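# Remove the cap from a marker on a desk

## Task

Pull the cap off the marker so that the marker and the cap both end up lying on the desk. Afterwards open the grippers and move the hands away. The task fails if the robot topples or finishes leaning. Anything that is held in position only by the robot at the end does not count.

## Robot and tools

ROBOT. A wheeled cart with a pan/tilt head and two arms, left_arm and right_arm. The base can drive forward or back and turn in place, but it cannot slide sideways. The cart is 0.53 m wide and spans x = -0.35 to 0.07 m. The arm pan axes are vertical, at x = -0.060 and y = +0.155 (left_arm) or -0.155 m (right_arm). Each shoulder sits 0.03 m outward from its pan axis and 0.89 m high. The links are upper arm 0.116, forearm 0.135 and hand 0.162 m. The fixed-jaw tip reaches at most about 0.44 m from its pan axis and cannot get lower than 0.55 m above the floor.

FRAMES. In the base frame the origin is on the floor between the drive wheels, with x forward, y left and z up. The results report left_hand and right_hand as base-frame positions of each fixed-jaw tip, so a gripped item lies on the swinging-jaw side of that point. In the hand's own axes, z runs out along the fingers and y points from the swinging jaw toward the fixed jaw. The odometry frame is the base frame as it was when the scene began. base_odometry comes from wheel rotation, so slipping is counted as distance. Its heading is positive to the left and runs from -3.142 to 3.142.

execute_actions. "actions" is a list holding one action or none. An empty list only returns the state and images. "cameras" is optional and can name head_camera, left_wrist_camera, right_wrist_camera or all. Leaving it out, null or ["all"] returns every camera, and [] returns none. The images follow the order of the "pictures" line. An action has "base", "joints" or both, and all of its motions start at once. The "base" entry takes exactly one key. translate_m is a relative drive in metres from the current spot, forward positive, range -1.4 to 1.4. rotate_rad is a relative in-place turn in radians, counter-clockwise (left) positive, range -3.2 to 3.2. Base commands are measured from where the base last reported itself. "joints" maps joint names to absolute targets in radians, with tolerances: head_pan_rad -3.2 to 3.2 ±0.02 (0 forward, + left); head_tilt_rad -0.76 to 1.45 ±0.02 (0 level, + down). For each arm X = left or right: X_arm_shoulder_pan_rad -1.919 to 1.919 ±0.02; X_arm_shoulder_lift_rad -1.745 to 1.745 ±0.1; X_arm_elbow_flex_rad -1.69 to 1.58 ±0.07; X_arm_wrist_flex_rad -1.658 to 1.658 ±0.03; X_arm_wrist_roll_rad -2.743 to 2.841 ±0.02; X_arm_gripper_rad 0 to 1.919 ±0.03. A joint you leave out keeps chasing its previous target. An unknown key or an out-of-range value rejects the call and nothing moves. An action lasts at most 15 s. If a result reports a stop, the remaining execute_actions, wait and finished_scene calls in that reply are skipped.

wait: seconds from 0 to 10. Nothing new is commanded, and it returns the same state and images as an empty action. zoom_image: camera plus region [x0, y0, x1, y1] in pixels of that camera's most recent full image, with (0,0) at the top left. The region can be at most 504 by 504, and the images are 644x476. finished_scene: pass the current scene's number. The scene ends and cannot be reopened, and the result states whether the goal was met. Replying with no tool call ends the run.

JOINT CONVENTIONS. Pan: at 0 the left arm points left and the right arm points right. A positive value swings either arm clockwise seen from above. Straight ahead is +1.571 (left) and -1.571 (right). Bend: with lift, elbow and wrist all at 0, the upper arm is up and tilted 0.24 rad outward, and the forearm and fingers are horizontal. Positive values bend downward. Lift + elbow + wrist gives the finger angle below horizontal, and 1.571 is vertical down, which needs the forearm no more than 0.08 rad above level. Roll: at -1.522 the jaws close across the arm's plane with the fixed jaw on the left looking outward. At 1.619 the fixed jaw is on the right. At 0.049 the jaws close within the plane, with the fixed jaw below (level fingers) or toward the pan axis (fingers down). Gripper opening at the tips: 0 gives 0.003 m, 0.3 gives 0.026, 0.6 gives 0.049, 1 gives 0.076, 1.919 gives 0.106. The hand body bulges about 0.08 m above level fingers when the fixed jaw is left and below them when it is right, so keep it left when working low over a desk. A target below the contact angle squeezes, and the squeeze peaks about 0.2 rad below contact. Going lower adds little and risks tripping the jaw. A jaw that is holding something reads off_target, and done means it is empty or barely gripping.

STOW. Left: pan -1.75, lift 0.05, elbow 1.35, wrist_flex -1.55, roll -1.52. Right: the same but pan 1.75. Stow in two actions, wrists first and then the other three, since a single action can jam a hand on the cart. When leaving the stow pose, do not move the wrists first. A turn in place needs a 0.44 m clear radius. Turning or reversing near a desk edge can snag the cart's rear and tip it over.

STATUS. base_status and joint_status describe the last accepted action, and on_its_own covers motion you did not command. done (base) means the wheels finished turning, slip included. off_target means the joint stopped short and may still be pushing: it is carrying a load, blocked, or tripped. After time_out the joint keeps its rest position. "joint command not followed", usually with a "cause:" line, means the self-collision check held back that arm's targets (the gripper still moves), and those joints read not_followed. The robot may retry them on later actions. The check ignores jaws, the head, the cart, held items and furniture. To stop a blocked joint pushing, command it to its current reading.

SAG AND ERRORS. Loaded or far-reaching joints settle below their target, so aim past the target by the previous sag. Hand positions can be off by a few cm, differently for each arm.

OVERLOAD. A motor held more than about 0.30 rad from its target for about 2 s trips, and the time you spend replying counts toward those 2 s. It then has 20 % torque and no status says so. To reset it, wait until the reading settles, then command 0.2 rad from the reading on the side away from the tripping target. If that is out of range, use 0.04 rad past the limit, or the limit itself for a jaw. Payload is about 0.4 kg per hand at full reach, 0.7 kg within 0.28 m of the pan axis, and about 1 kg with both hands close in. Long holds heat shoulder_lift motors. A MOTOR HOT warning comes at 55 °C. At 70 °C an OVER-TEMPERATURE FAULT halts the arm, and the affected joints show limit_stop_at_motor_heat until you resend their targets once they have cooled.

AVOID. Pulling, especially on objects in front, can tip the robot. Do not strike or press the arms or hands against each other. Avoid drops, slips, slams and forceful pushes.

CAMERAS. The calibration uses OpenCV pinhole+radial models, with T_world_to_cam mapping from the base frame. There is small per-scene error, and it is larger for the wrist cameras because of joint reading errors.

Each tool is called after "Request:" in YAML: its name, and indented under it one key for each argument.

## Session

Request:
execute_actions:
  actions:
    - {"joints":{"head_tilt_rad":0.35}}

Scene clock: 1.00 s.
base_odometry: x=+0.000 y=+0.000 heading=+0.000 (m, m, rad; odometry frame)
base_status: not commanded
joint_positions: head_pan_rad=-0.020 head_tilt_rad=+0.343 left_arm_shoulder_pan_rad=-1.716 left_arm_shoulder_lift_rad=+0.053 left_arm_elbow_flex_rad=+1.309 left_arm_wrist_flex_rad=-1.523 left_arm_wrist_roll_rad=-1.500 left_arm_gripper_rad=+1.920 right_arm_shoulder_pan_rad=+1.781 right_arm_shoulder_lift_rad=+0.034 right_arm_elbow_flex_rad=+1.340 right_arm_wrist_flex_rad=-1.569 right_arm_wrist_roll_rad=-1.508 right_arm_gripper_rad=+1.920
joint_status: all done
left_hand: x=-0.3121 y=+0.1104 z=+0.8993 quat_wxyz=(-0.047, -0.646, -0.054, +0.760) (m; base frame)
right_hand: x=-0.3073 y=-0.1102 z=+0.9051 quat_wxyz=(-0.086, +0.632, -0.062, -0.768) (m; base frame)
pictures: head_camera, left_wrist_camera, right_wrist_camera
camera_calibration (this result's frames):
head_camera: T_world_to_cam=[[0.0134307, -0.999884, 0.00711789, -0.00221141], [-0.309164, -0.0109223, -0.950946, 1.13019], [0.950914, 0.0105713, -0.309275, 0.392047], [0, 0, 0, 1]] pos_world=[-0.0233606, 0.00598862, 1.19601]
left_wrist_camera: T_world_to_cam=[[-0.0945927, 0.995516, -0.000970511, -0.146616], [0.410935, 0.0381585, -0.910866, 0.960228], [-0.906744, -0.08656, -0.412701, 0.168362], [0, 0, 0, 1]] pos_world=[-0.255798, 0.123892, 0.94398]
right_wrist_camera: T_world_to_cam=[[0.237013, 0.970071, 0.0528001, 0.12859], [0.380237, -0.0426141, -0.923907, 0.963572], [-0.894005, 0.239055, -0.378957, 0.162295], [0, 0, 0, 1]] pos_world=[-0.25177, -0.122477, 0.944965]
Images, in order (width x height): head_camera 644x476, left_wrist_camera 644x476, right_wrist_camera 644x476.

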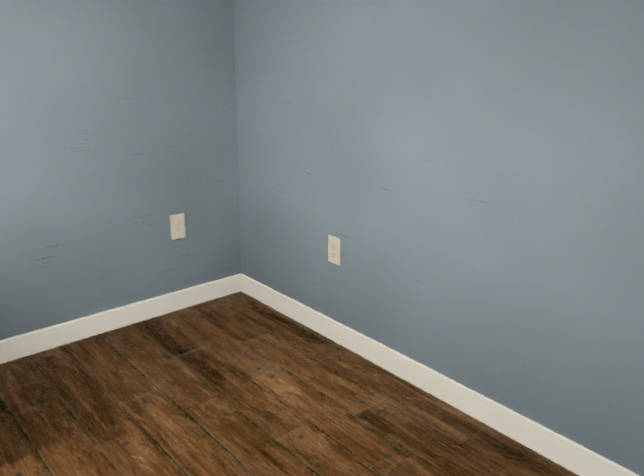

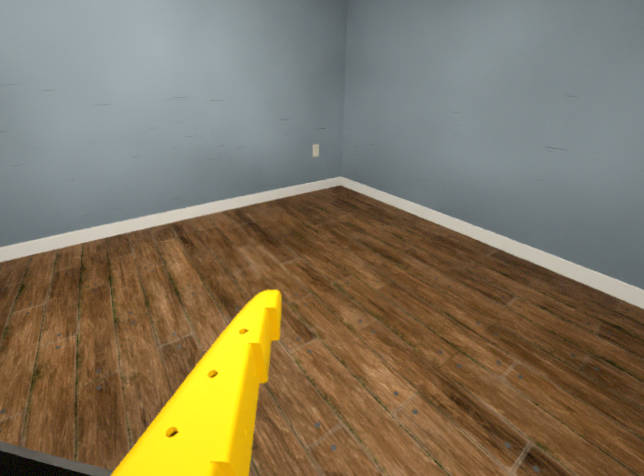

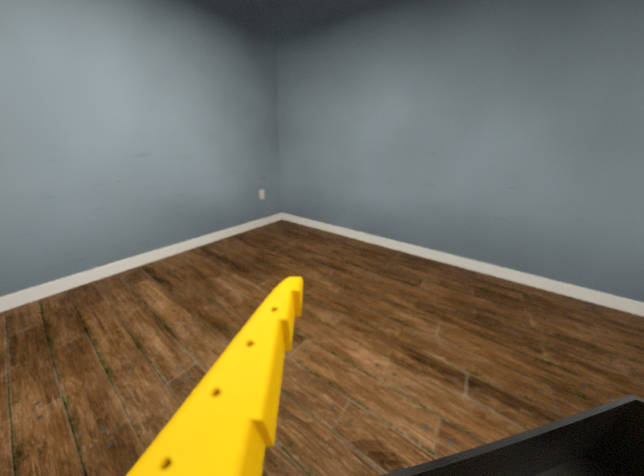

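Request:
execute_actions:
  actions:
    - {"joints":{"head_tilt_rad":0.45,"head_pan_rad":1.05}}
  cameras: ["head_camera"]

Scene clock: 2.57 s.
base_odometry: x=+0.000 y=+0.000 heading=+0.000 (m, m, rad; odometry frame)
base_status: not commanded
joint_positions: head_pan_rad=+1.040 head_tilt_rad=+0.443 left_arm_shoulder_pan_rad=-1.716 left_arm_shoulder_lift_rad=+0.053 left_arm_elbow_flex_rad=+1.309 left_arm_wrist_flex_rad=-1.523 left_arm_wrist_roll_rad=-1.500 left_arm_gripper_rad=+1.920 right_arm_shoulder_pan_rad=+1.781 right_arm_shoulder_lift_rad=+0.034 right_arm_elbow_flex_rad=+1.340 right_arm_wrist_flex_rad=-1.569 right_arm_wrist_roll_rad=-1.508 right_arm_gripper_rad=+1.920
joint_status: all done
left_hand: x=-0.3121 y=+0.1104 z=+0.8993 quat_wxyz=(-0.047, -0.646, -0.054, +0.760) (m; base frame)
right_hand: x=-0.3073 y=-0.1102 z=+0.9051 quat_wxyz=(-0.086, +0.632, -0.062, -0.768) (m; base frame)
pictures: head_camera
camera_calibration (this result's frames):
head_camera: T_world_to_cam=[[0.87923, -0.476384, 0.00370275, 0.042412], [-0.189014, -0.355964, -0.915185, 1.09467], [0.437297, 0.803958, -0.403018, 0.475805], [0, 0, 0, 1]] pos_world=[-0.0384495, 0.0273414, 1.19343]
Images, in order (width x height): head_camera 644x476.

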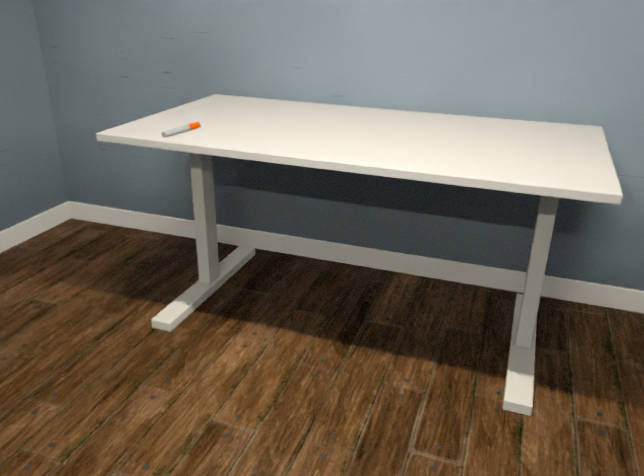

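Request:
execute_actions:
  actions:
    - {"base":{"rotate_rad":1.66},"joints":{"head_tilt_rad":0.6,"head_pan_rad":0}}
  cameras: []

Request:
execute_actions:
  actions:
    - {"base":{"translate_m":1.39},"joints":{"left_arm_shoulder_pan_rad":1.4,"right_arm_shoulder_pan_rad":-1.4,"left_arm_shoulder_lift_rad":-0.5,"right_arm_shoulder_lift_rad":-0.5,"left_arm_elbow_flex_rad":0.6,"right_arm_elbow_flex_rad":0.6}}
  cameras: []

Request:
execute_actions:
  actions:
    - {"base":{"rotate_rad":-0.99},"joints":{"left_arm_wrist_flex_rad":0.9,"right_arm_wrist_flex_rad":0.9,"left_arm_wrist_roll_rad":1.7,"right_arm_wrist_roll_rad":2.84,"left_arm_gripper_rad":0.6,"right_arm_gripper_rad":0.6}}
  cameras: ["head_camera"]

Scene clock: 5.83 s.
base_odometry: x=-0.001 y=+0.000 heading=+1.659 (m, m, rad; odometry frame)
base_status: done
joint_positions: head_pan_rad=+0.010 head_tilt_rad=+0.594 left_arm_shoulder_pan_rad=-1.716 left_arm_shoulder_lift_rad=+0.053 left_arm_elbow_flex_rad=+1.309 left_arm_wrist_flex_rad=-1.523 left_arm_wrist_roll_rad=-1.500 left_arm_gripper_rad=+1.920 right_arm_shoulder_pan_rad=+1.781 right_arm_shoulder_lift_rad=+0.034 right_arm_elbow_flex_rad=+1.340 right_arm_wrist_flex_rad=-1.569 right_arm_wrist_roll_rad=-1.508 right_arm_gripper_rad=+1.920
joint_status: all done
left_hand: x=-0.3121 y=+0.1104 z=+0.8993 quat_wxyz=(-0.047, -0.646, -0.054, +0.760) (m; base frame)
right_hand: x=-0.3073 y=-0.1102 z=+0.9051 quat_wxyz=(-0.086, +0.632, -0.062, -0.768) (m; base frame)
pictures: none
No camera images: the call's "cameras" was empty. Leave "cameras" out to get every camera's image.

Scene clock: 13.63 s.
base_odometry: x=-0.124 y=+1.384 heading=+1.656 (m, m, rad; odometry frame)
base_status: done
joint_positions: head_pan_rad=+0.010 head_tilt_rad=+0.594 left_arm_shoulder_pan_rad=+1.394 left_arm_shoulder_lift_rad=-0.471 left_arm_elbow_flex_rad=+0.635 left_arm_wrist_flex_rad=-1.523 left_arm_wrist_roll_rad=-1.500 left_arm_gripper_rad=+1.920 right_arm_shoulder_pan_rad=-1.394 right_arm_shoulder_lift_rad=-0.469 right_arm_elbow_flex_rad=+0.633 right_arm_wrist_flex_rad=-1.569 right_arm_wrist_roll_rad=-1.508 right_arm_gripper_rad=+1.920
joint_status: all done
left_hand: x=+0.1083 y=+0.1930 z=+1.1470 quat_wxyz=(+0.991, -0.011, +0.105, +0.077) (m; base frame)
right_hand: x=+0.1039 y=-0.1764 z=+1.1485 quat_wxyz=(+0.992, +0.007, +0.082, -0.095) (m; base frame)
pictures: none
No camera images: the call's "cameras" was empty. Leave "cameras" out to get every camera's image.

Scene clock: 17.73 s.
base_odometry: x=-0.124 y=+1.384 heading=+0.667 (m, m, rad; odometry frame)
base_status: done
joint_positions: head_pan_rad=+0.010 head_tilt_rad=+0.594 left_arm_shoulder_pan_rad=+1.395 left_arm_shoulder_lift_rad=-0.473 left_arm_elbow_flex_rad=+0.635 left_arm_wrist_flex_rad=+0.892 left_arm_wrist_roll_rad=+1.689 left_arm_gripper_rad=+0.608 right_arm_shoulder_pan_rad=-1.394 right_arm_shoulder_lift_rad=-0.469 right_arm_elbow_flex_rad=+0.633 right_arm_wrist_flex_rad=+0.897 right_arm_wrist_roll_rad=+2.833 right_arm_gripper_rad=+0.610
joint_status: all done
left_hand: x=+0.1560 y=+0.1852 z=+0.8511 quat_wxyz=(+0.014, -0.960, -0.118, -0.255) (m; base frame)
right_hand: x=+0.1594 y=-0.1968 z=+0.8538 quat_wxyz=(-0.162, -0.840, -0.480, -0.194) (m; base frame)
pictures: head_camera
camera_calibration (this result's frames):
head_camera: T_world_to_cam=[[0.0443137, -0.999017, -0.00148264, 0.0091393], [-0.535349, -0.0224936, -0.844331, 0.996843], [0.843468, 0.0382092, -0.535819, 0.64775], [0, 0, 0, 1]] pos_world=[-0.0131024, 0.00680287, 1.18876]
Images, in order (width x height): head_camera 644x476.

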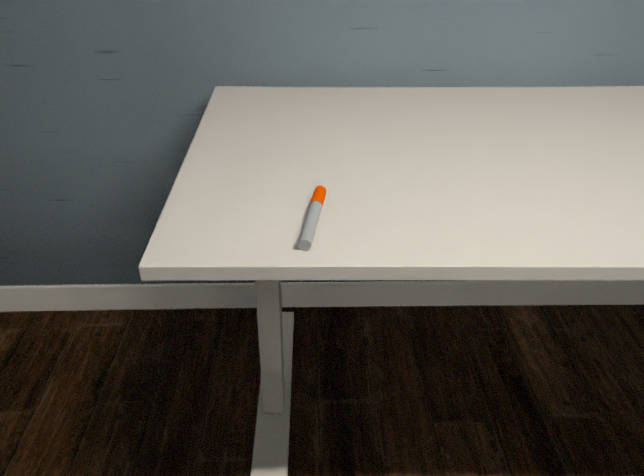

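Request:
execute_actions:
  actions:
    - {"base":{"rotate_rad":-0.08}}
  cameras: []

Request:
execute_actions:
  actions:
    - {"base":{"translate_m":0.33},"joints":{"head_tilt_rad":0.95,"left_arm_shoulder_pan_rad":1.2}}
  cameras: ["head_camera"]

Scene clock: 18.73 s.
base_odometry: x=-0.125 y=+1.383 heading=+0.584 (m, m, rad; odometry frame)
base_status: done
joint_positions: head_pan_rad=+0.010 head_tilt_rad=+0.594 left_arm_shoulder_pan_rad=+1.395 left_arm_shoulder_lift_rad=-0.473 left_arm_elbow_flex_rad=+0.635 left_arm_wrist_flex_rad=+0.892 left_arm_wrist_roll_rad=+1.689 left_arm_gripper_rad=+0.608 right_arm_shoulder_pan_rad=-1.394 right_arm_shoulder_lift_rad=-0.469 right_arm_elbow_flex_rad=+0.633 right_arm_wrist_flex_rad=+0.897 right_arm_wrist_roll_rad=+2.833 right_arm_gripper_rad=+0.610
joint_status: not commanded
left_hand: x=+0.1560 y=+0.1852 z=+0.8511 quat_wxyz=(+0.014, -0.960, -0.118, -0.255) (m; base frame)
right_hand: x=+0.1594 y=-0.1968 z=+0.8538 quat_wxyz=(-0.162, -0.840, -0.480, -0.194) (m; base frame)
pictures: none
No camera images: the call's "cameras" was empty. Leave "cameras" out to get every camera's image.

Scene clock: 21.30 s.
base_odometry: x=+0.151 y=+1.565 heading=+0.582 (m, m, rad; odometry frame)
base_status: done
joint_positions: head_pan_rad=+0.010 head_tilt_rad=+0.945 left_arm_shoulder_pan_rad=+1.207 left_arm_shoulder_lift_rad=-0.473 left_arm_elbow_flex_rad=+0.635 left_arm_wrist_flex_rad=+0.892 left_arm_wrist_roll_rad=+1.689 left_arm_gripper_rad=+0.608 right_arm_shoulder_pan_rad=-1.394 right_arm_shoulder_lift_rad=-0.469 right_arm_elbow_flex_rad=+0.633 right_arm_wrist_flex_rad=+0.897 right_arm_wrist_roll_rad=+2.833 right_arm_gripper_rad=+0.610
joint_status: all done
left_hand: x=+0.1465 y=+0.2251 z=+0.8511 quat_wxyz=(+0.038, -0.944, -0.208, -0.253) (m; base frame)
right_hand: x=+0.1594 y=-0.1968 z=+0.8538 quat_wxyz=(-0.162, -0.840, -0.480, -0.194) (m; base frame)
pictures: head_camera
camera_calibration (this result's frames):
head_camera: T_world_to_cam=[[0.041665, -0.999044, -0.0132191, 0.0225235], [-0.792875, -0.0250103, -0.60887, 0.713723], [0.607958, 0.0358497, -0.79316, 0.93288], [0, 0, 0, 1]] pos_world=[-0.00219618, 0.00690896, 1.17479]
Images, in order (width x height): head_camera 644x476.

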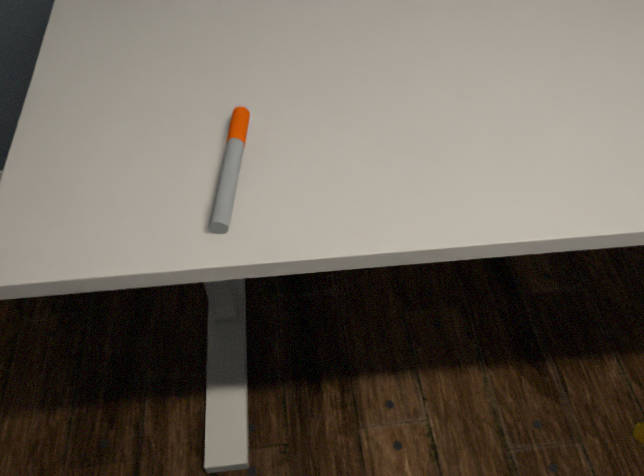

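Request:
execute_actions:
  actions:
    - {"base":{"translate_m":0.17},"joints":{"head_tilt_rad":1.1,"left_arm_shoulder_pan_rad":1.82,"left_arm_shoulder_lift_rad":0.76,"left_arm_elbow_flex_rad":-0.76,"left_arm_wrist_flex_rad":1.5,"left_arm_wrist_roll_rad":1.86}}
  cameras: ["head_camera","left_wrist_camera"]

Scene clock: 23.40 s.
base_odometry: x=+0.293 y=+1.658 heading=+0.581 (m, m, rad; odometry frame)
base_status: done
joint_positions: head_pan_rad=+0.010 head_tilt_rad=+1.095 left_arm_shoulder_pan_rad=+1.812 left_arm_shoulder_lift_rad=+0.774 left_arm_elbow_flex_rad=-0.728 left_arm_wrist_flex_rad=+1.490 left_arm_wrist_roll_rad=+1.850 left_arm_gripper_rad=+0.608 right_arm_shoulder_pan_rad=-1.394 right_arm_shoulder_lift_rad=-0.469 right_arm_elbow_flex_rad=+0.633 right_arm_wrist_flex_rad=+0.897 right_arm_wrist_roll_rad=+2.833 right_arm_gripper_rad=+0.610
joint_status: all done
left_hand: x=+0.2020 y=+0.0824 z=+0.7936 quat_wxyz=(-0.004, -1.000, +0.006, -0.017) (m; base frame)
right_hand: x=+0.1594 y=-0.1968 z=+0.8538 quat_wxyz=(-0.162, -0.840, -0.480, -0.194) (m; base frame)
pictures: head_camera, left_wrist_camera
camera_calibration (this result's frames):
head_camera: T_world_to_cam=[[0.0393292, -0.999067, -0.0178291, 0.0277198], [-0.875033, -0.0258204, -0.483374, 0.565416], [0.482463, 0.0346118, -0.875232, 1.02145], [0, 0, 0, 1]] pos_world=[0.000856998, 0.00693906, 1.16781]
left_wrist_camera: T_world_to_cam=[[0.0243339, 0.998813, 0.0421996, -0.128749], [0.812817, -0.0443424, 0.580829, -0.604422], [0.582011, 0.0201667, -0.812931, 0.596567], [0, 0, 0, 1]] pos_world=[0.147209, 0.0897635, 0.841467]
Images, in order (width x height): head_camera 644x476, left_wrist_camera 644x476.

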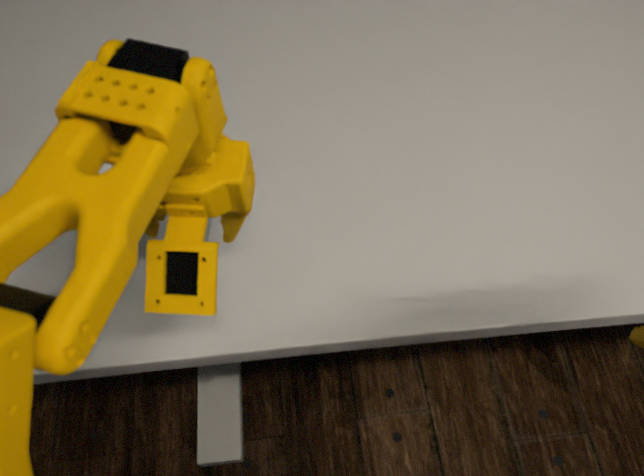

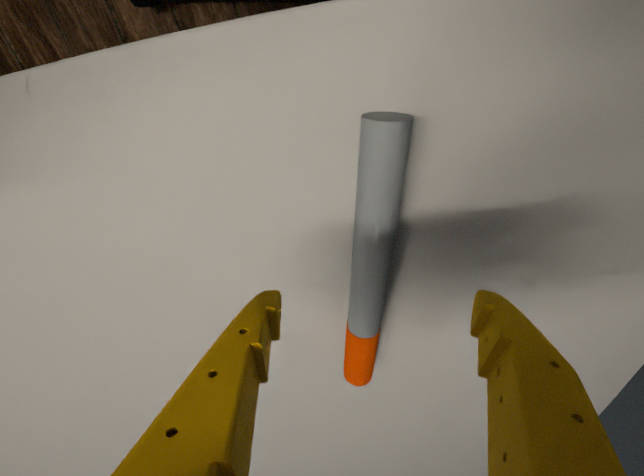

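Request:
execute_actions:
  actions:
    - {"joints":{"left_arm_shoulder_pan_rad":1.765,"left_arm_shoulder_lift_rad":0.98,"left_arm_wrist_flex_rad":1.29,"left_arm_wrist_roll_rad":1.8,"right_arm_shoulder_pan_rad":-1.5,"right_arm_shoulder_lift_rad":0.7,"right_arm_elbow_flex_rad":-0.76,"right_arm_wrist_flex_rad":1.2}}
  cameras: ["head_camera","left_wrist_camera"]

Scene clock: 25.13 s.
base_odometry: x=+0.293 y=+1.658 heading=+0.581 (m, m, rad; odometry frame)
base_status: not commanded
joint_positions: head_pan_rad=+0.010 head_tilt_rad=+1.095 left_arm_shoulder_pan_rad=+1.773 left_arm_shoulder_lift_rad=+0.995 left_arm_elbow_flex_rad=-0.730 left_arm_wrist_flex_rad=+1.300 left_arm_wrist_roll_rad=+1.810 left_arm_gripper_rad=+0.608 right_arm_shoulder_pan_rad=-1.494 right_arm_shoulder_lift_rad=+0.716 right_arm_elbow_flex_rad=-0.725 right_arm_wrist_flex_rad=+1.196 right_arm_wrist_roll_rad=+2.833 right_arm_gripper_rad=+0.610
joint_status: all done
left_hand: x=+0.2071 y=+0.0923 z=+0.7409 quat_wxyz=(-0.001, -1.000, +0.006, -0.003) (m; base frame)
right_hand: x=+0.2660 y=-0.1827 z=+0.8207 quat_wxyz=(-0.114, -0.827, -0.529, -0.152) (m; base frame)
pictures: head_camera, left_wrist_camera
camera_calibration (this result's frames):
head_camera: T_world_to_cam=[[0.0393292, -0.999067, -0.0178291, 0.0277198], [-0.875033, -0.0258203, -0.483374, 0.565416], [0.482463, 0.0346118, -0.875232, 1.02145], [0, 0, 0, 1]] pos_world=[0.000856998, 0.00693906, 1.16781]
left_wrist_camera: T_world_to_cam=[[0.0256137, 0.998486, 0.0486829, -0.141606], [0.828894, -0.0484356, 0.557306, -0.563116], [0.55882, 0.0260783, -0.828879, 0.566677], [0, 0, 0, 1]] pos_world=[0.15372, 0.0993392, 0.790429]
Images, in order (width x height): head_camera 644x476, left_wrist_camera 644x476.

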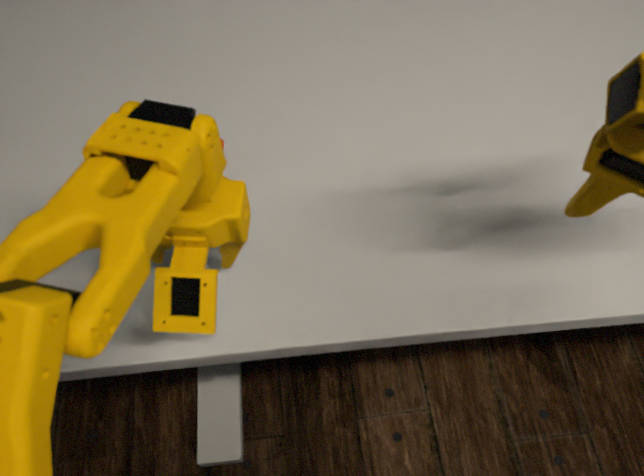

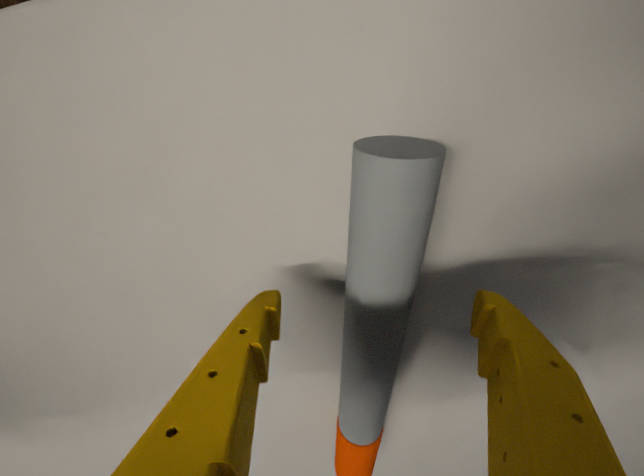

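Request:
execute_actions:
  actions:
    - {"joints":{"left_arm_shoulder_pan_rad":1.72,"left_arm_shoulder_lift_rad":1.03,"left_arm_wrist_roll_rad":1.76}}
  cameras: []

Request:
execute_actions:
  actions:
    - {"joints":{"left_arm_gripper_rad":0.02}}
  cameras: ["left_wrist_camera"]

Scene clock: 25.87 s.
base_odometry: x=+0.293 y=+1.658 heading=+0.581 (m, m, rad; odometry frame)
base_status: not commanded
joint_positions: head_pan_rad=+0.010 head_tilt_rad=+1.095 left_arm_shoulder_pan_rad=+1.725 left_arm_shoulder_lift_rad=+1.046 left_arm_elbow_flex_rad=-0.731 left_arm_wrist_flex_rad=+1.300 left_arm_wrist_roll_rad=+1.772 left_arm_gripper_rad=+0.608 right_arm_shoulder_pan_rad=-1.494 right_arm_shoulder_lift_rad=+0.716 right_arm_elbow_flex_rad=-0.725 right_arm_wrist_flex_rad=+1.196 right_arm_wrist_roll_rad=+2.833 right_arm_gripper_rad=+0.610
joint_status: all done
left_hand: x=+0.2018 y=+0.1063 z=+0.7290 quat_wxyz=(+0.003, -1.000, +0.001, +0.021) (m; base frame)
right_hand: x=+0.2660 y=-0.1827 z=+0.8207 quat_wxyz=(-0.114, -0.827, -0.529, -0.152) (m; base frame)
pictures: none
No camera images: the call's "cameras" was empty. Leave "cameras" out to get every camera's image.

Scene clock: 26.70 s.
base_odometry: x=+0.293 y=+1.658 heading=+0.581 (m, m, rad; odometry frame)
base_status: not commanded
joint_positions: head_pan_rad=+0.010 head_tilt_rad=+1.095 left_arm_shoulder_pan_rad=+1.725 left_arm_shoulder_lift_rad=+1.047 left_arm_elbow_flex_rad=-0.731 left_arm_wrist_flex_rad=+1.298 left_arm_wrist_roll_rad=+1.770 left_arm_gripper_rad=+0.206 right_arm_shoulder_pan_rad=-1.494 right_arm_shoulder_lift_rad=+0.716 right_arm_elbow_flex_rad=-0.725 right_arm_wrist_flex_rad=+1.196 right_arm_wrist_roll_rad=+2.833 right_arm_gripper_rad=+0.610
joint_status: left_arm_gripper_rad off_target (ended at +0.206, target +0.020)
left_hand: x=+0.2018 y=+0.1063 z=+0.7286 quat_wxyz=(+0.003, -1.000, +0.002, +0.021) (m; base frame)
right_hand: x=+0.2660 y=-0.1827 z=+0.8207 quat_wxyz=(-0.114, -0.827, -0.529, -0.152) (m; base frame)
pictures: left_wrist_camera
camera_calibration (this result's frames):
left_wrist_camera: T_world_to_cam=[[0.0204849, 0.998248, 0.0555057, -0.158707], [0.855258, -0.0462493, 0.516135, -0.526737], [0.517797, 0.0368987, -0.854707, 0.585024], [0, 0, 0, 1]] pos_world=[0.150823, 0.112481, 0.780701]
Images, in order (width x height): left_wrist_camera 644x476.

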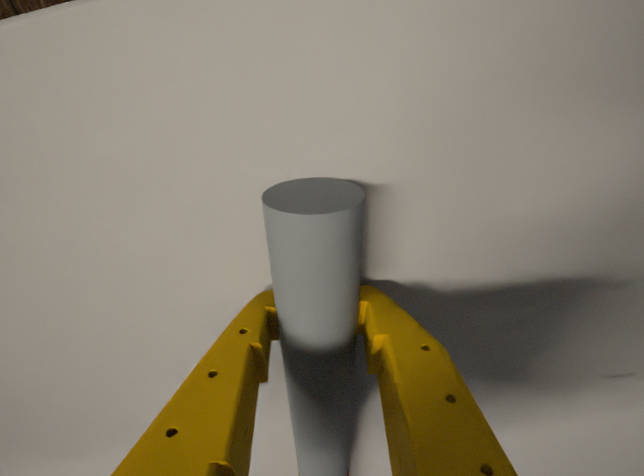

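Request:
execute_actions:
  actions:
    - {"joints":{"left_arm_shoulder_pan_rad":1.919,"left_arm_shoulder_lift_rad":0.96,"left_arm_wrist_roll_rad":0.4,"left_arm_wrist_flex_rad":1.1}}
  cameras: []

Request:
execute_actions:
  actions:
    - {"joints":{"left_arm_shoulder_lift_rad":1.04,"left_arm_wrist_flex_rad":1.05,"right_arm_shoulder_pan_rad":-1.89,"right_arm_shoulder_lift_rad":0.88,"right_arm_wrist_flex_rad":1.05}}

Scene clock: 28.70 s.
base_odometry: x=+0.293 y=+1.658 heading=+0.581 (m, m, rad; odometry frame)
base_status: not commanded
joint_positions: head_pan_rad=+0.010 head_tilt_rad=+1.095 left_arm_shoulder_pan_rad=+1.915 left_arm_shoulder_lift_rad=+1.026 left_arm_elbow_flex_rad=-0.731 left_arm_wrist_flex_rad=+1.113 left_arm_wrist_roll_rad=+0.411 left_arm_gripper_rad=+0.206 right_arm_shoulder_pan_rad=-1.494 right_arm_shoulder_lift_rad=+0.716 right_arm_elbow_flex_rad=-0.725 right_arm_wrist_flex_rad=+1.196 right_arm_wrist_roll_rad=+2.833 right_arm_gripper_rad=+0.610
joint_status: all done
left_hand: x=+0.2126 y=+0.0538 z=+0.7347 quat_wxyz=(+0.034, -0.711, +0.698, -0.074) (m; base frame)
right_hand: x=+0.2660 y=-0.1827 z=+0.8207 quat_wxyz=(-0.114, -0.827, -0.529, -0.152) (m; base frame)
pictures: none
No camera images: the call's "cameras" was empty. Leave "cameras" out to get every camera's image.

Scene clock: 29.70 s.
base_odometry: x=+0.293 y=+1.658 heading=+0.581 (m, m, rad; odometry frame)
base_status: not commanded
joint_positions: head_pan_rad=+0.010 head_tilt_rad=+1.095 left_arm_shoulder_pan_rad=+1.915 left_arm_shoulder_lift_rad=+1.050 left_arm_elbow_flex_rad=-0.731 left_arm_wrist_flex_rad=+1.062 left_arm_wrist_roll_rad=+0.411 left_arm_gripper_rad=+0.206 right_arm_shoulder_pan_rad=-1.884 right_arm_shoulder_lift_rad=+0.899 right_arm_elbow_flex_rad=-0.726 right_arm_wrist_flex_rad=+1.058 right_arm_wrist_roll_rad=+2.833 right_arm_gripper_rad=+0.610
joint_status: all done
left_hand: x=+0.2164 y=+0.0524 z=+0.7293 quat_wxyz=(+0.040, -0.710, +0.698, -0.086) (m; base frame)
right_hand: x=+0.2550 y=-0.0559 z=+0.7752 quat_wxyz=(-0.074, -0.712, -0.681, -0.152) (m; base frame)
pictures: head_camera, left_wrist_camera, right_wrist_camera
camera_calibration (this result's frames):
head_camera: T_world_to_cam=[[0.0393297, -0.999067, -0.0178291, 0.0277198], [-0.875033, -0.0258207, -0.483374, 0.565416], [0.482463, 0.034612, -0.875232, 1.02145], [0, 0, 0, 1]] pos_world=[0.000856996, 0.00693909, 1.16781]
left_wrist_camera: T_world_to_cam=[[0.974055, 0.012077, 0.225988, -0.38433], [-0.127314, -0.796332, 0.59131, -0.344905], [0.187102, -0.60474, -0.774133, 0.626477], [0, 0, 0, 1]] pos_world=[0.213232, 0.108839, 0.775776]
right_wrist_camera: T_world_to_cam=[[-0.954057, 0.015422, -0.299228, 0.472837], [-0.178941, 0.771689, 0.610308, -0.369201], [0.240323, 0.635813, -0.733476, 0.610538], [0, 0, 0, 1]] pos_world=[0.238322, -0.110571, 0.814627]
Images, in order (width x height): head_camera 644x476, left_wrist_camera 644x476, right_wrist_camera 644x476.

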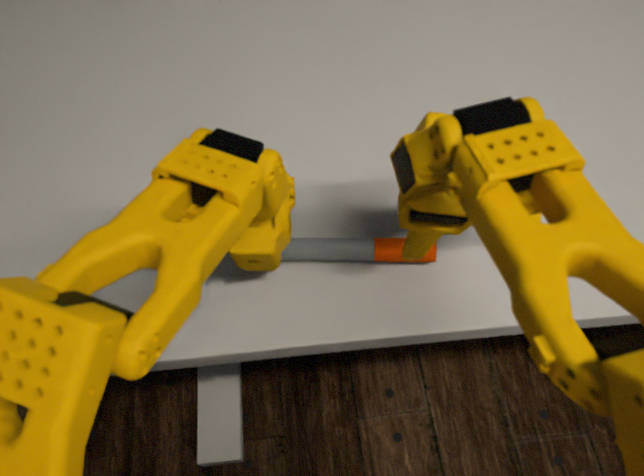

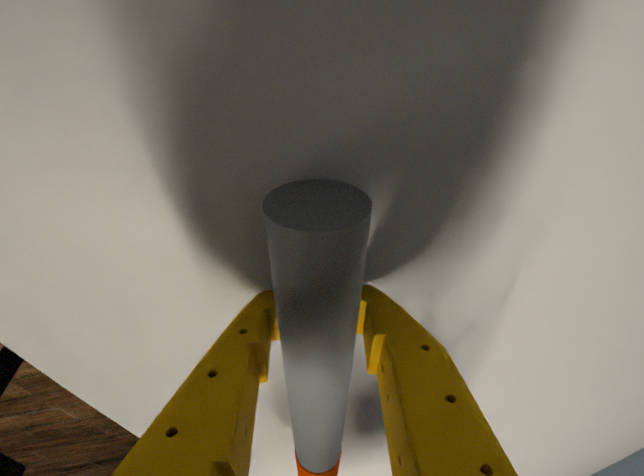

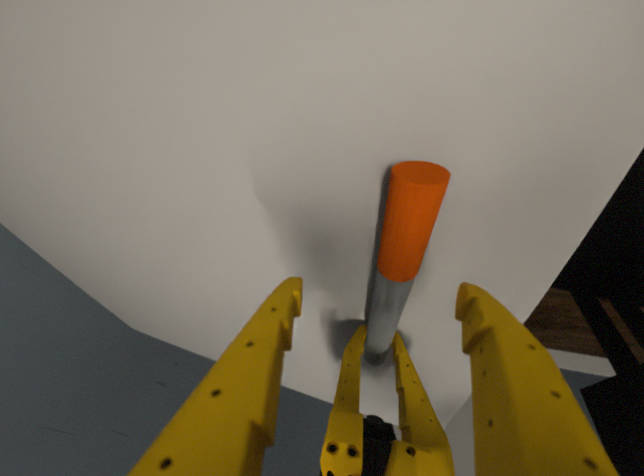

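Request:
execute_actions:
  actions:
    - {"joints":{"right_arm_shoulder_pan_rad":-1.905,"right_arm_shoulder_lift_rad":1.03,"right_arm_wrist_flex_rad":1.0}}
  cameras: ["head_camera","right_wrist_camera"]

Scene clock: 30.53 s.
base_odometry: x=+0.293 y=+1.658 heading=+0.581 (m, m, rad; odometry frame)
base_status: not commanded
joint_positions: head_pan_rad=+0.010 head_tilt_rad=+1.095 left_arm_shoulder_pan_rad=+1.915 left_arm_shoulder_lift_rad=+1.050 left_arm_elbow_flex_rad=-0.731 left_arm_wrist_flex_rad=+1.062 left_arm_wrist_roll_rad=+0.411 left_arm_gripper_rad=+0.206 right_arm_shoulder_pan_rad=-1.884 right_arm_shoulder_lift_rad=+1.049 right_arm_elbow_flex_rad=-0.728 right_arm_wrist_flex_rad=+1.008 right_arm_wrist_roll_rad=+2.833 right_arm_gripper_rad=+0.610
joint_status: right_arm_shoulder_pan_rad off_target (ended at -1.884, target -1.905); the others done
joint sent to its limit — the command would take right_arm_shoulder_pan_rad past its lower limit, so that joint was sent only as far as its limit.
left_hand: x=+0.2164 y=+0.0524 z=+0.7293 quat_wxyz=(+0.040, -0.710, +0.698, -0.086) (m; base frame)
right_hand: x=+0.2427 y=-0.0599 z=+0.7340 quat_wxyz=(-0.052, -0.717, -0.686, -0.108) (m; base frame)
pictures: head_camera, right_wrist_camera
camera_calibration (this result's frames):
head_camera: T_world_to_cam=[[0.0393295, -0.999067, -0.0178291, 0.0277198], [-0.875033, -0.0258206, -0.483374, 0.565416], [0.482463, 0.0346119, -0.875232, 1.02145], [0, 0, 0, 1]] pos_world=[0.000856997, 0.00693908, 1.16781]
right_wrist_camera: T_world_to_cam=[[-0.977825, 0.00772884, -0.209283, 0.38804], [-0.122336, 0.790011, 0.600763, -0.348812], [0.169979, 0.613044, -0.771547, 0.629495], [0, 0, 0, 1]] pos_world=[0.229761, -0.113342, 0.776449]
Images, in order (width x height): head_camera 644x476, right_wrist_camera 644x476.

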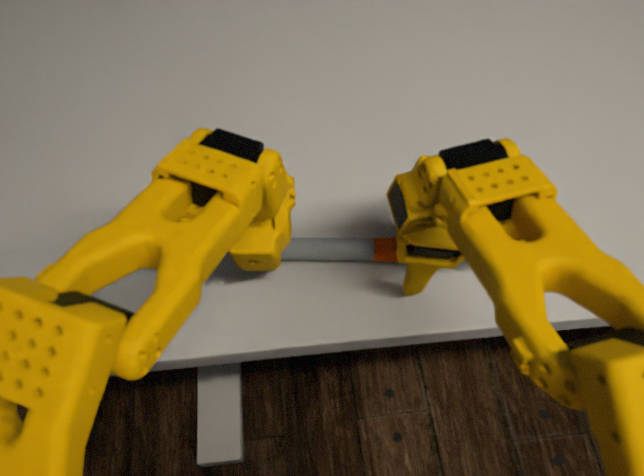

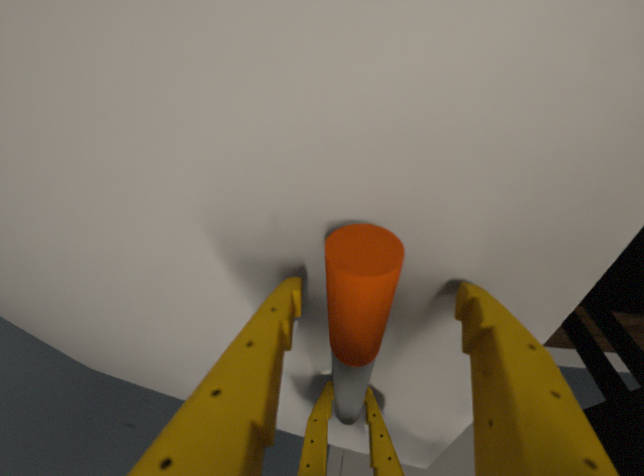

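Request:
execute_actions:
  actions:
    - {"joints":{"right_arm_shoulder_pan_rad":-1.885,"left_arm_wrist_roll_rad":0.47,"right_arm_gripper_rad":0.01,"left_arm_gripper_rad":0.01}}
  cameras: ["right_wrist_camera"]

Request:
execute_actions:
  actions:
    - {"joints":{"right_arm_shoulder_pan_rad":-1.62,"left_arm_shoulder_pan_rad":1.72}}

Scene clock: 31.47 s.
base_odometry: x=+0.293 y=+1.658 heading=+0.581 (m, m, rad; odometry frame)
base_status: not commanded
joint_positions: head_pan_rad=+0.010 head_tilt_rad=+1.095 left_arm_shoulder_pan_rad=+1.915 left_arm_shoulder_lift_rad=+1.053 left_arm_elbow_flex_rad=-0.738 left_arm_wrist_flex_rad=+1.057 left_arm_wrist_roll_rad=+0.463 left_arm_gripper_rad=+0.206 right_arm_shoulder_pan_rad=-1.884 right_arm_shoulder_lift_rad=+1.054 right_arm_elbow_flex_rad=-0.728 right_arm_wrist_flex_rad=+1.008 right_arm_wrist_roll_rad=+2.835 right_arm_gripper_rad=+0.216
joint_status: left_arm_gripper_rad off_target (ended at +0.206, target +0.010); right_arm_gripper_rad off_target (ended at +0.216, target +0.010); the others done
left_hand: x=+0.2178 y=+0.0516 z=+0.7296 quat_wxyz=(+0.039, -0.728, +0.679, -0.091) (m; base frame)
right_hand: x=+0.2420 y=-0.0601 z=+0.7327 quat_wxyz=(-0.052, -0.717, -0.687, -0.106) (m; base frame)
pictures: right_wrist_camera
camera_calibration (this result's frames):
right_wrist_camera: T_world_to_cam=[[-0.978719, 0.00590562, -0.205121, 0.384135], [-0.120953, 0.790888, 0.599888, -0.347577], [0.165771, 0.611932, -0.773343, 0.630998], [0, 0, 0, 1]] pos_world=[0.229319, -0.113502, 0.77528]
Images, in order (width x height): right_wrist_camera 644x476.

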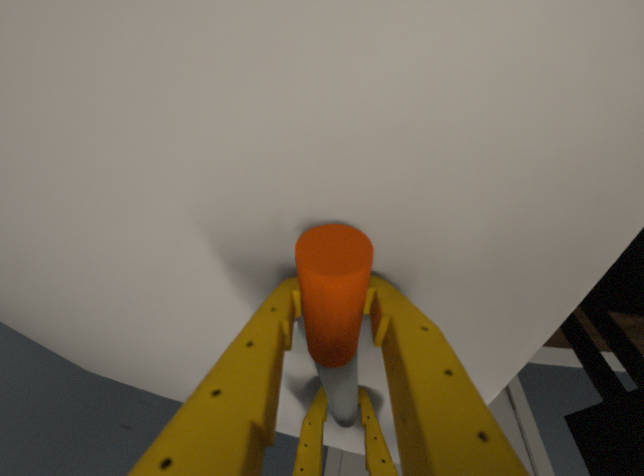

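Scene clock: 32.37 s.
base_odometry: x=+0.293 y=+1.658 heading=+0.581 (m, m, rad; odometry frame)
base_status: not commanded
joint_positions: head_pan_rad=+0.010 head_tilt_rad=+1.095 left_arm_shoulder_pan_rad=+1.728 left_arm_shoulder_lift_rad=+1.055 left_arm_elbow_flex_rad=-0.739 left_arm_wrist_flex_rad=+1.056 left_arm_wrist_roll_rad=+0.463 left_arm_gripper_rad=+0.205 right_arm_shoulder_pan_rad=-1.626 right_arm_shoulder_lift_rad=+1.054 right_arm_elbow_flex_rad=-0.729 right_arm_wrist_flex_rad=+1.006 right_arm_wrist_roll_rad=+2.835 right_arm_gripper_rad=+0.216
joint_status: all done
left_hand: x=+0.2325 y=+0.1050 z=+0.7294 quat_wxyz=(+0.048, -0.788, +0.608, -0.087) (m; base frame)
right_hand: x=+0.2567 y=-0.1402 z=+0.7330 quat_wxyz=(-0.066, -0.799, -0.589, -0.100) (m; base frame)
pictures: head_camera, left_wrist_camera, right_wrist_camera
camera_calibration (this result's frames):
head_camera: T_world_to_cam=[[0.0393221, -0.999068, -0.0178291, 0.0277194], [-0.875033, -0.0258141, -0.483374, 0.565416], [0.482463, 0.0346083, -0.875232, 1.02145], [0, 0, 0, 1]] pos_world=[0.00085705, 0.00693872, 1.16781]
left_wrist_camera: T_world_to_cam=[[0.941893, 0.244237, 0.230619, -0.420915], [0.0596256, -0.797205, 0.600756, -0.351351], [0.330578, -0.552098, -0.765445, 0.610139], [0, 0, 0, 1]] pos_world=[0.215708, 0.15956, 0.775175]
right_wrist_camera: T_world_to_cam=[[-0.94426, 0.255187, -0.207972, 0.427293], [0.0827731, 0.795495, 0.60028, -0.334613], [0.318624, 0.549606, -0.772277, 0.629053], [0, 0, 0, 1]] pos_world=[0.230742, -0.188587, 0.77553]
Images, in order (width x height): head_camera 644x476, left_wrist_camera 644x476, right_wrist_camera 644x476.

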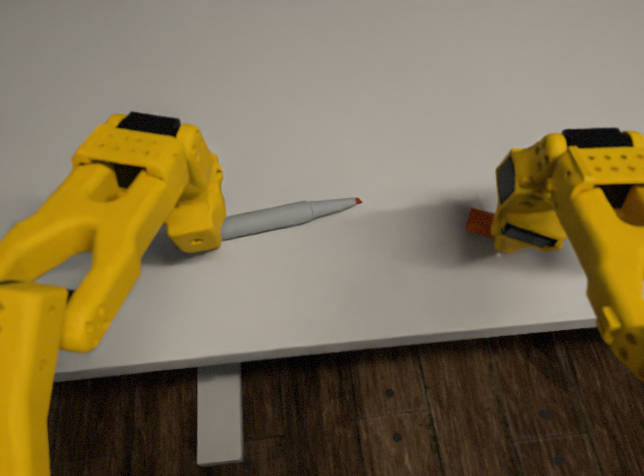

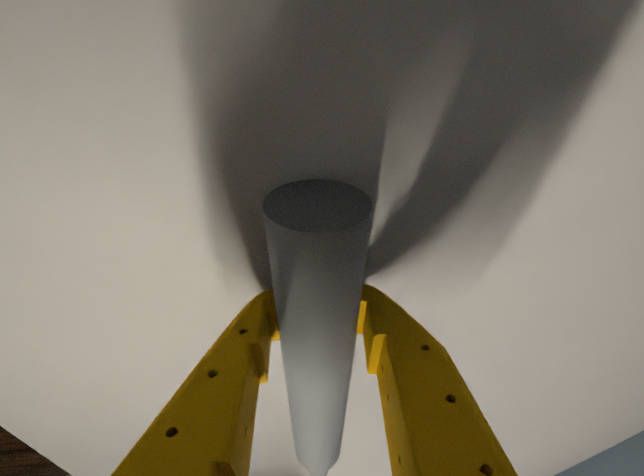

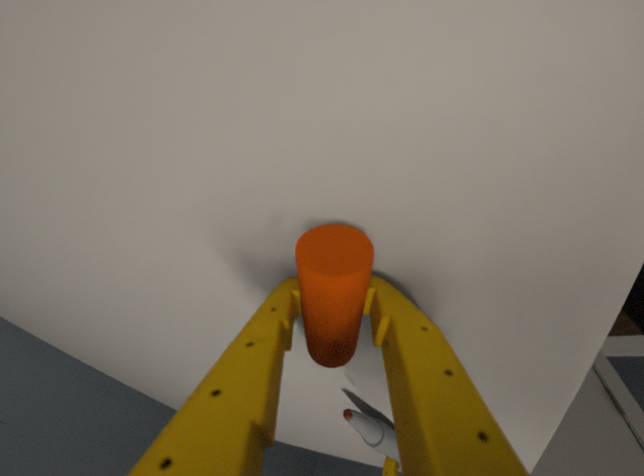

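Request:
execute_actions:
  actions:
    - {"joints":{"left_arm_gripper_rad":0.55,"right_arm_gripper_rad":0.55}}
  cameras: []

Request:
execute_actions:
  actions:
    - {"joints":{"left_arm_shoulder_lift_rad":0.72,"left_arm_wrist_flex_rad":1.38,"right_arm_shoulder_lift_rad":0.72,"right_arm_wrist_flex_rad":1.2}}
  cameras: []

Request:
execute_actions:
  actions:
    - {"base":{"translate_m":-0.3},"joints":{"head_tilt_rad":0.8}}
  cameras: ["head_camera"]

Scene clock: 33.30 s.
base_odometry: x=+0.293 y=+1.658 heading=+0.581 (m, m, rad; odometry frame)
base_status: not commanded
joint_positions: head_pan_rad=+0.010 head_tilt_rad=+1.095 left_arm_shoulder_pan_rad=+1.727 left_arm_shoulder_lift_rad=+1.056 left_arm_elbow_flex_rad=-0.739 left_arm_wrist_flex_rad=+1.056 left_arm_wrist_roll_rad=+0.463 left_arm_gripper_rad=+0.541 right_arm_shoulder_pan_rad=-1.626 right_arm_shoulder_lift_rad=+1.054 right_arm_elbow_flex_rad=-0.731 right_arm_wrist_flex_rad=+1.006 right_arm_wrist_roll_rad=+2.835 right_arm_gripper_rad=+0.538
joint_status: all done
left_hand: x=+0.2323 y=+0.1055 z=+0.7290 quat_wxyz=(+0.047, -0.789, +0.607, -0.087) (m; base frame)
right_hand: x=+0.2570 y=-0.1402 z=+0.7333 quat_wxyz=(-0.066, -0.799, -0.589, -0.101) (m; base frame)
pictures: none
No camera images: the call's "cameras" was empty. Leave "cameras" out to get every camera's image.

Scene clock: 34.30 s.
base_odometry: x=+0.293 y=+1.658 heading=+0.581 (m, m, rad; odometry frame)
base_status: not commanded
joint_positions: head_pan_rad=+0.010 head_tilt_rad=+1.095 left_arm_shoulder_pan_rad=+1.727 left_arm_shoulder_lift_rad=+0.783 left_arm_elbow_flex_rad=-0.739 left_arm_wrist_flex_rad=+1.370 left_arm_wrist_roll_rad=+0.463 left_arm_gripper_rad=+0.542 right_arm_shoulder_pan_rad=-1.626 right_arm_shoulder_lift_rad=+0.790 right_arm_elbow_flex_rad=-0.731 right_arm_wrist_flex_rad=+1.195 right_arm_wrist_roll_rad=+2.835 right_arm_gripper_rad=+0.540
joint_status: all done
left_hand: x=+0.2186 y=+0.1076 z=+0.7935 quat_wxyz=(+0.037, -0.790, +0.608, -0.068) (m; base frame)
right_hand: x=+0.2618 y=-0.1399 z=+0.8003 quat_wxyz=(-0.086, -0.795, -0.586, -0.132) (m; base frame)
pictures: none
No camera images: the call's "cameras" was empty. Leave "cameras" out to get every camera's image.

Scene clock: 36.57 s.
base_odometry: x=+0.043 y=+1.493 heading=+0.582 (m, m, rad; odometry frame)
base_status: done
joint_positions: head_pan_rad=+0.010 head_tilt_rad=+0.814 left_arm_shoulder_pan_rad=+1.727 left_arm_shoulder_lift_rad=+0.783 left_arm_elbow_flex_rad=-0.739 left_arm_wrist_flex_rad=+1.372 left_arm_wrist_roll_rad=+0.463 left_arm_gripper_rad=+0.542 right_arm_shoulder_pan_rad=-1.626 right_arm_shoulder_lift_rad=+0.790 right_arm_elbow_flex_rad=-0.731 right_arm_wrist_flex_rad=+1.196 right_arm_wrist_roll_rad=+2.835 right_arm_gripper_rad=+0.540
joint_status: all done
left_hand: x=+0.2184 y=+0.1077 z=+0.7935 quat_wxyz=(+0.037, -0.790, +0.608, -0.068) (m; base frame)
right_hand: x=+0.2616 y=-0.1399 z=+0.8002 quat_wxyz=(-0.086, -0.795, -0.586, -0.131) (m; base frame)
pictures: head_camera
camera_calibration (this result's frames):
head_camera: T_world_to_cam=[[0.0431075, -0.99903, -0.00896536, 0.0176952], [-0.706862, -0.0241566, -0.706938, 0.830642], [0.706036, 0.0368116, -0.707218, 0.838571], [0, 0, 0, 1]] pos_world=[-0.0056744, 0.00687434, 1.18042]
Images, in order (width x height): head_camera 644x476.

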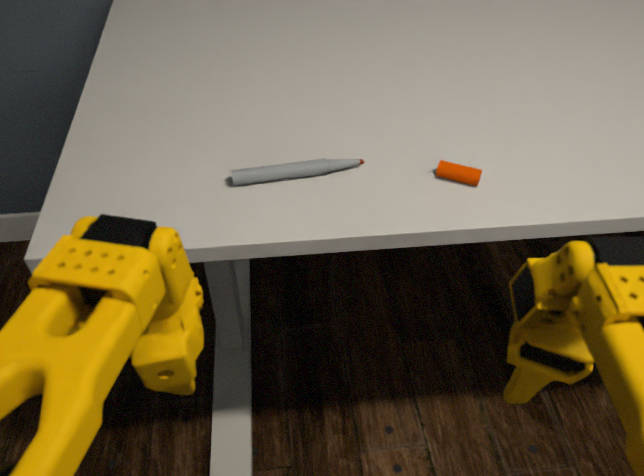

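Request:
finished_scene:
  scene: 2

The scene is finished: the task was done.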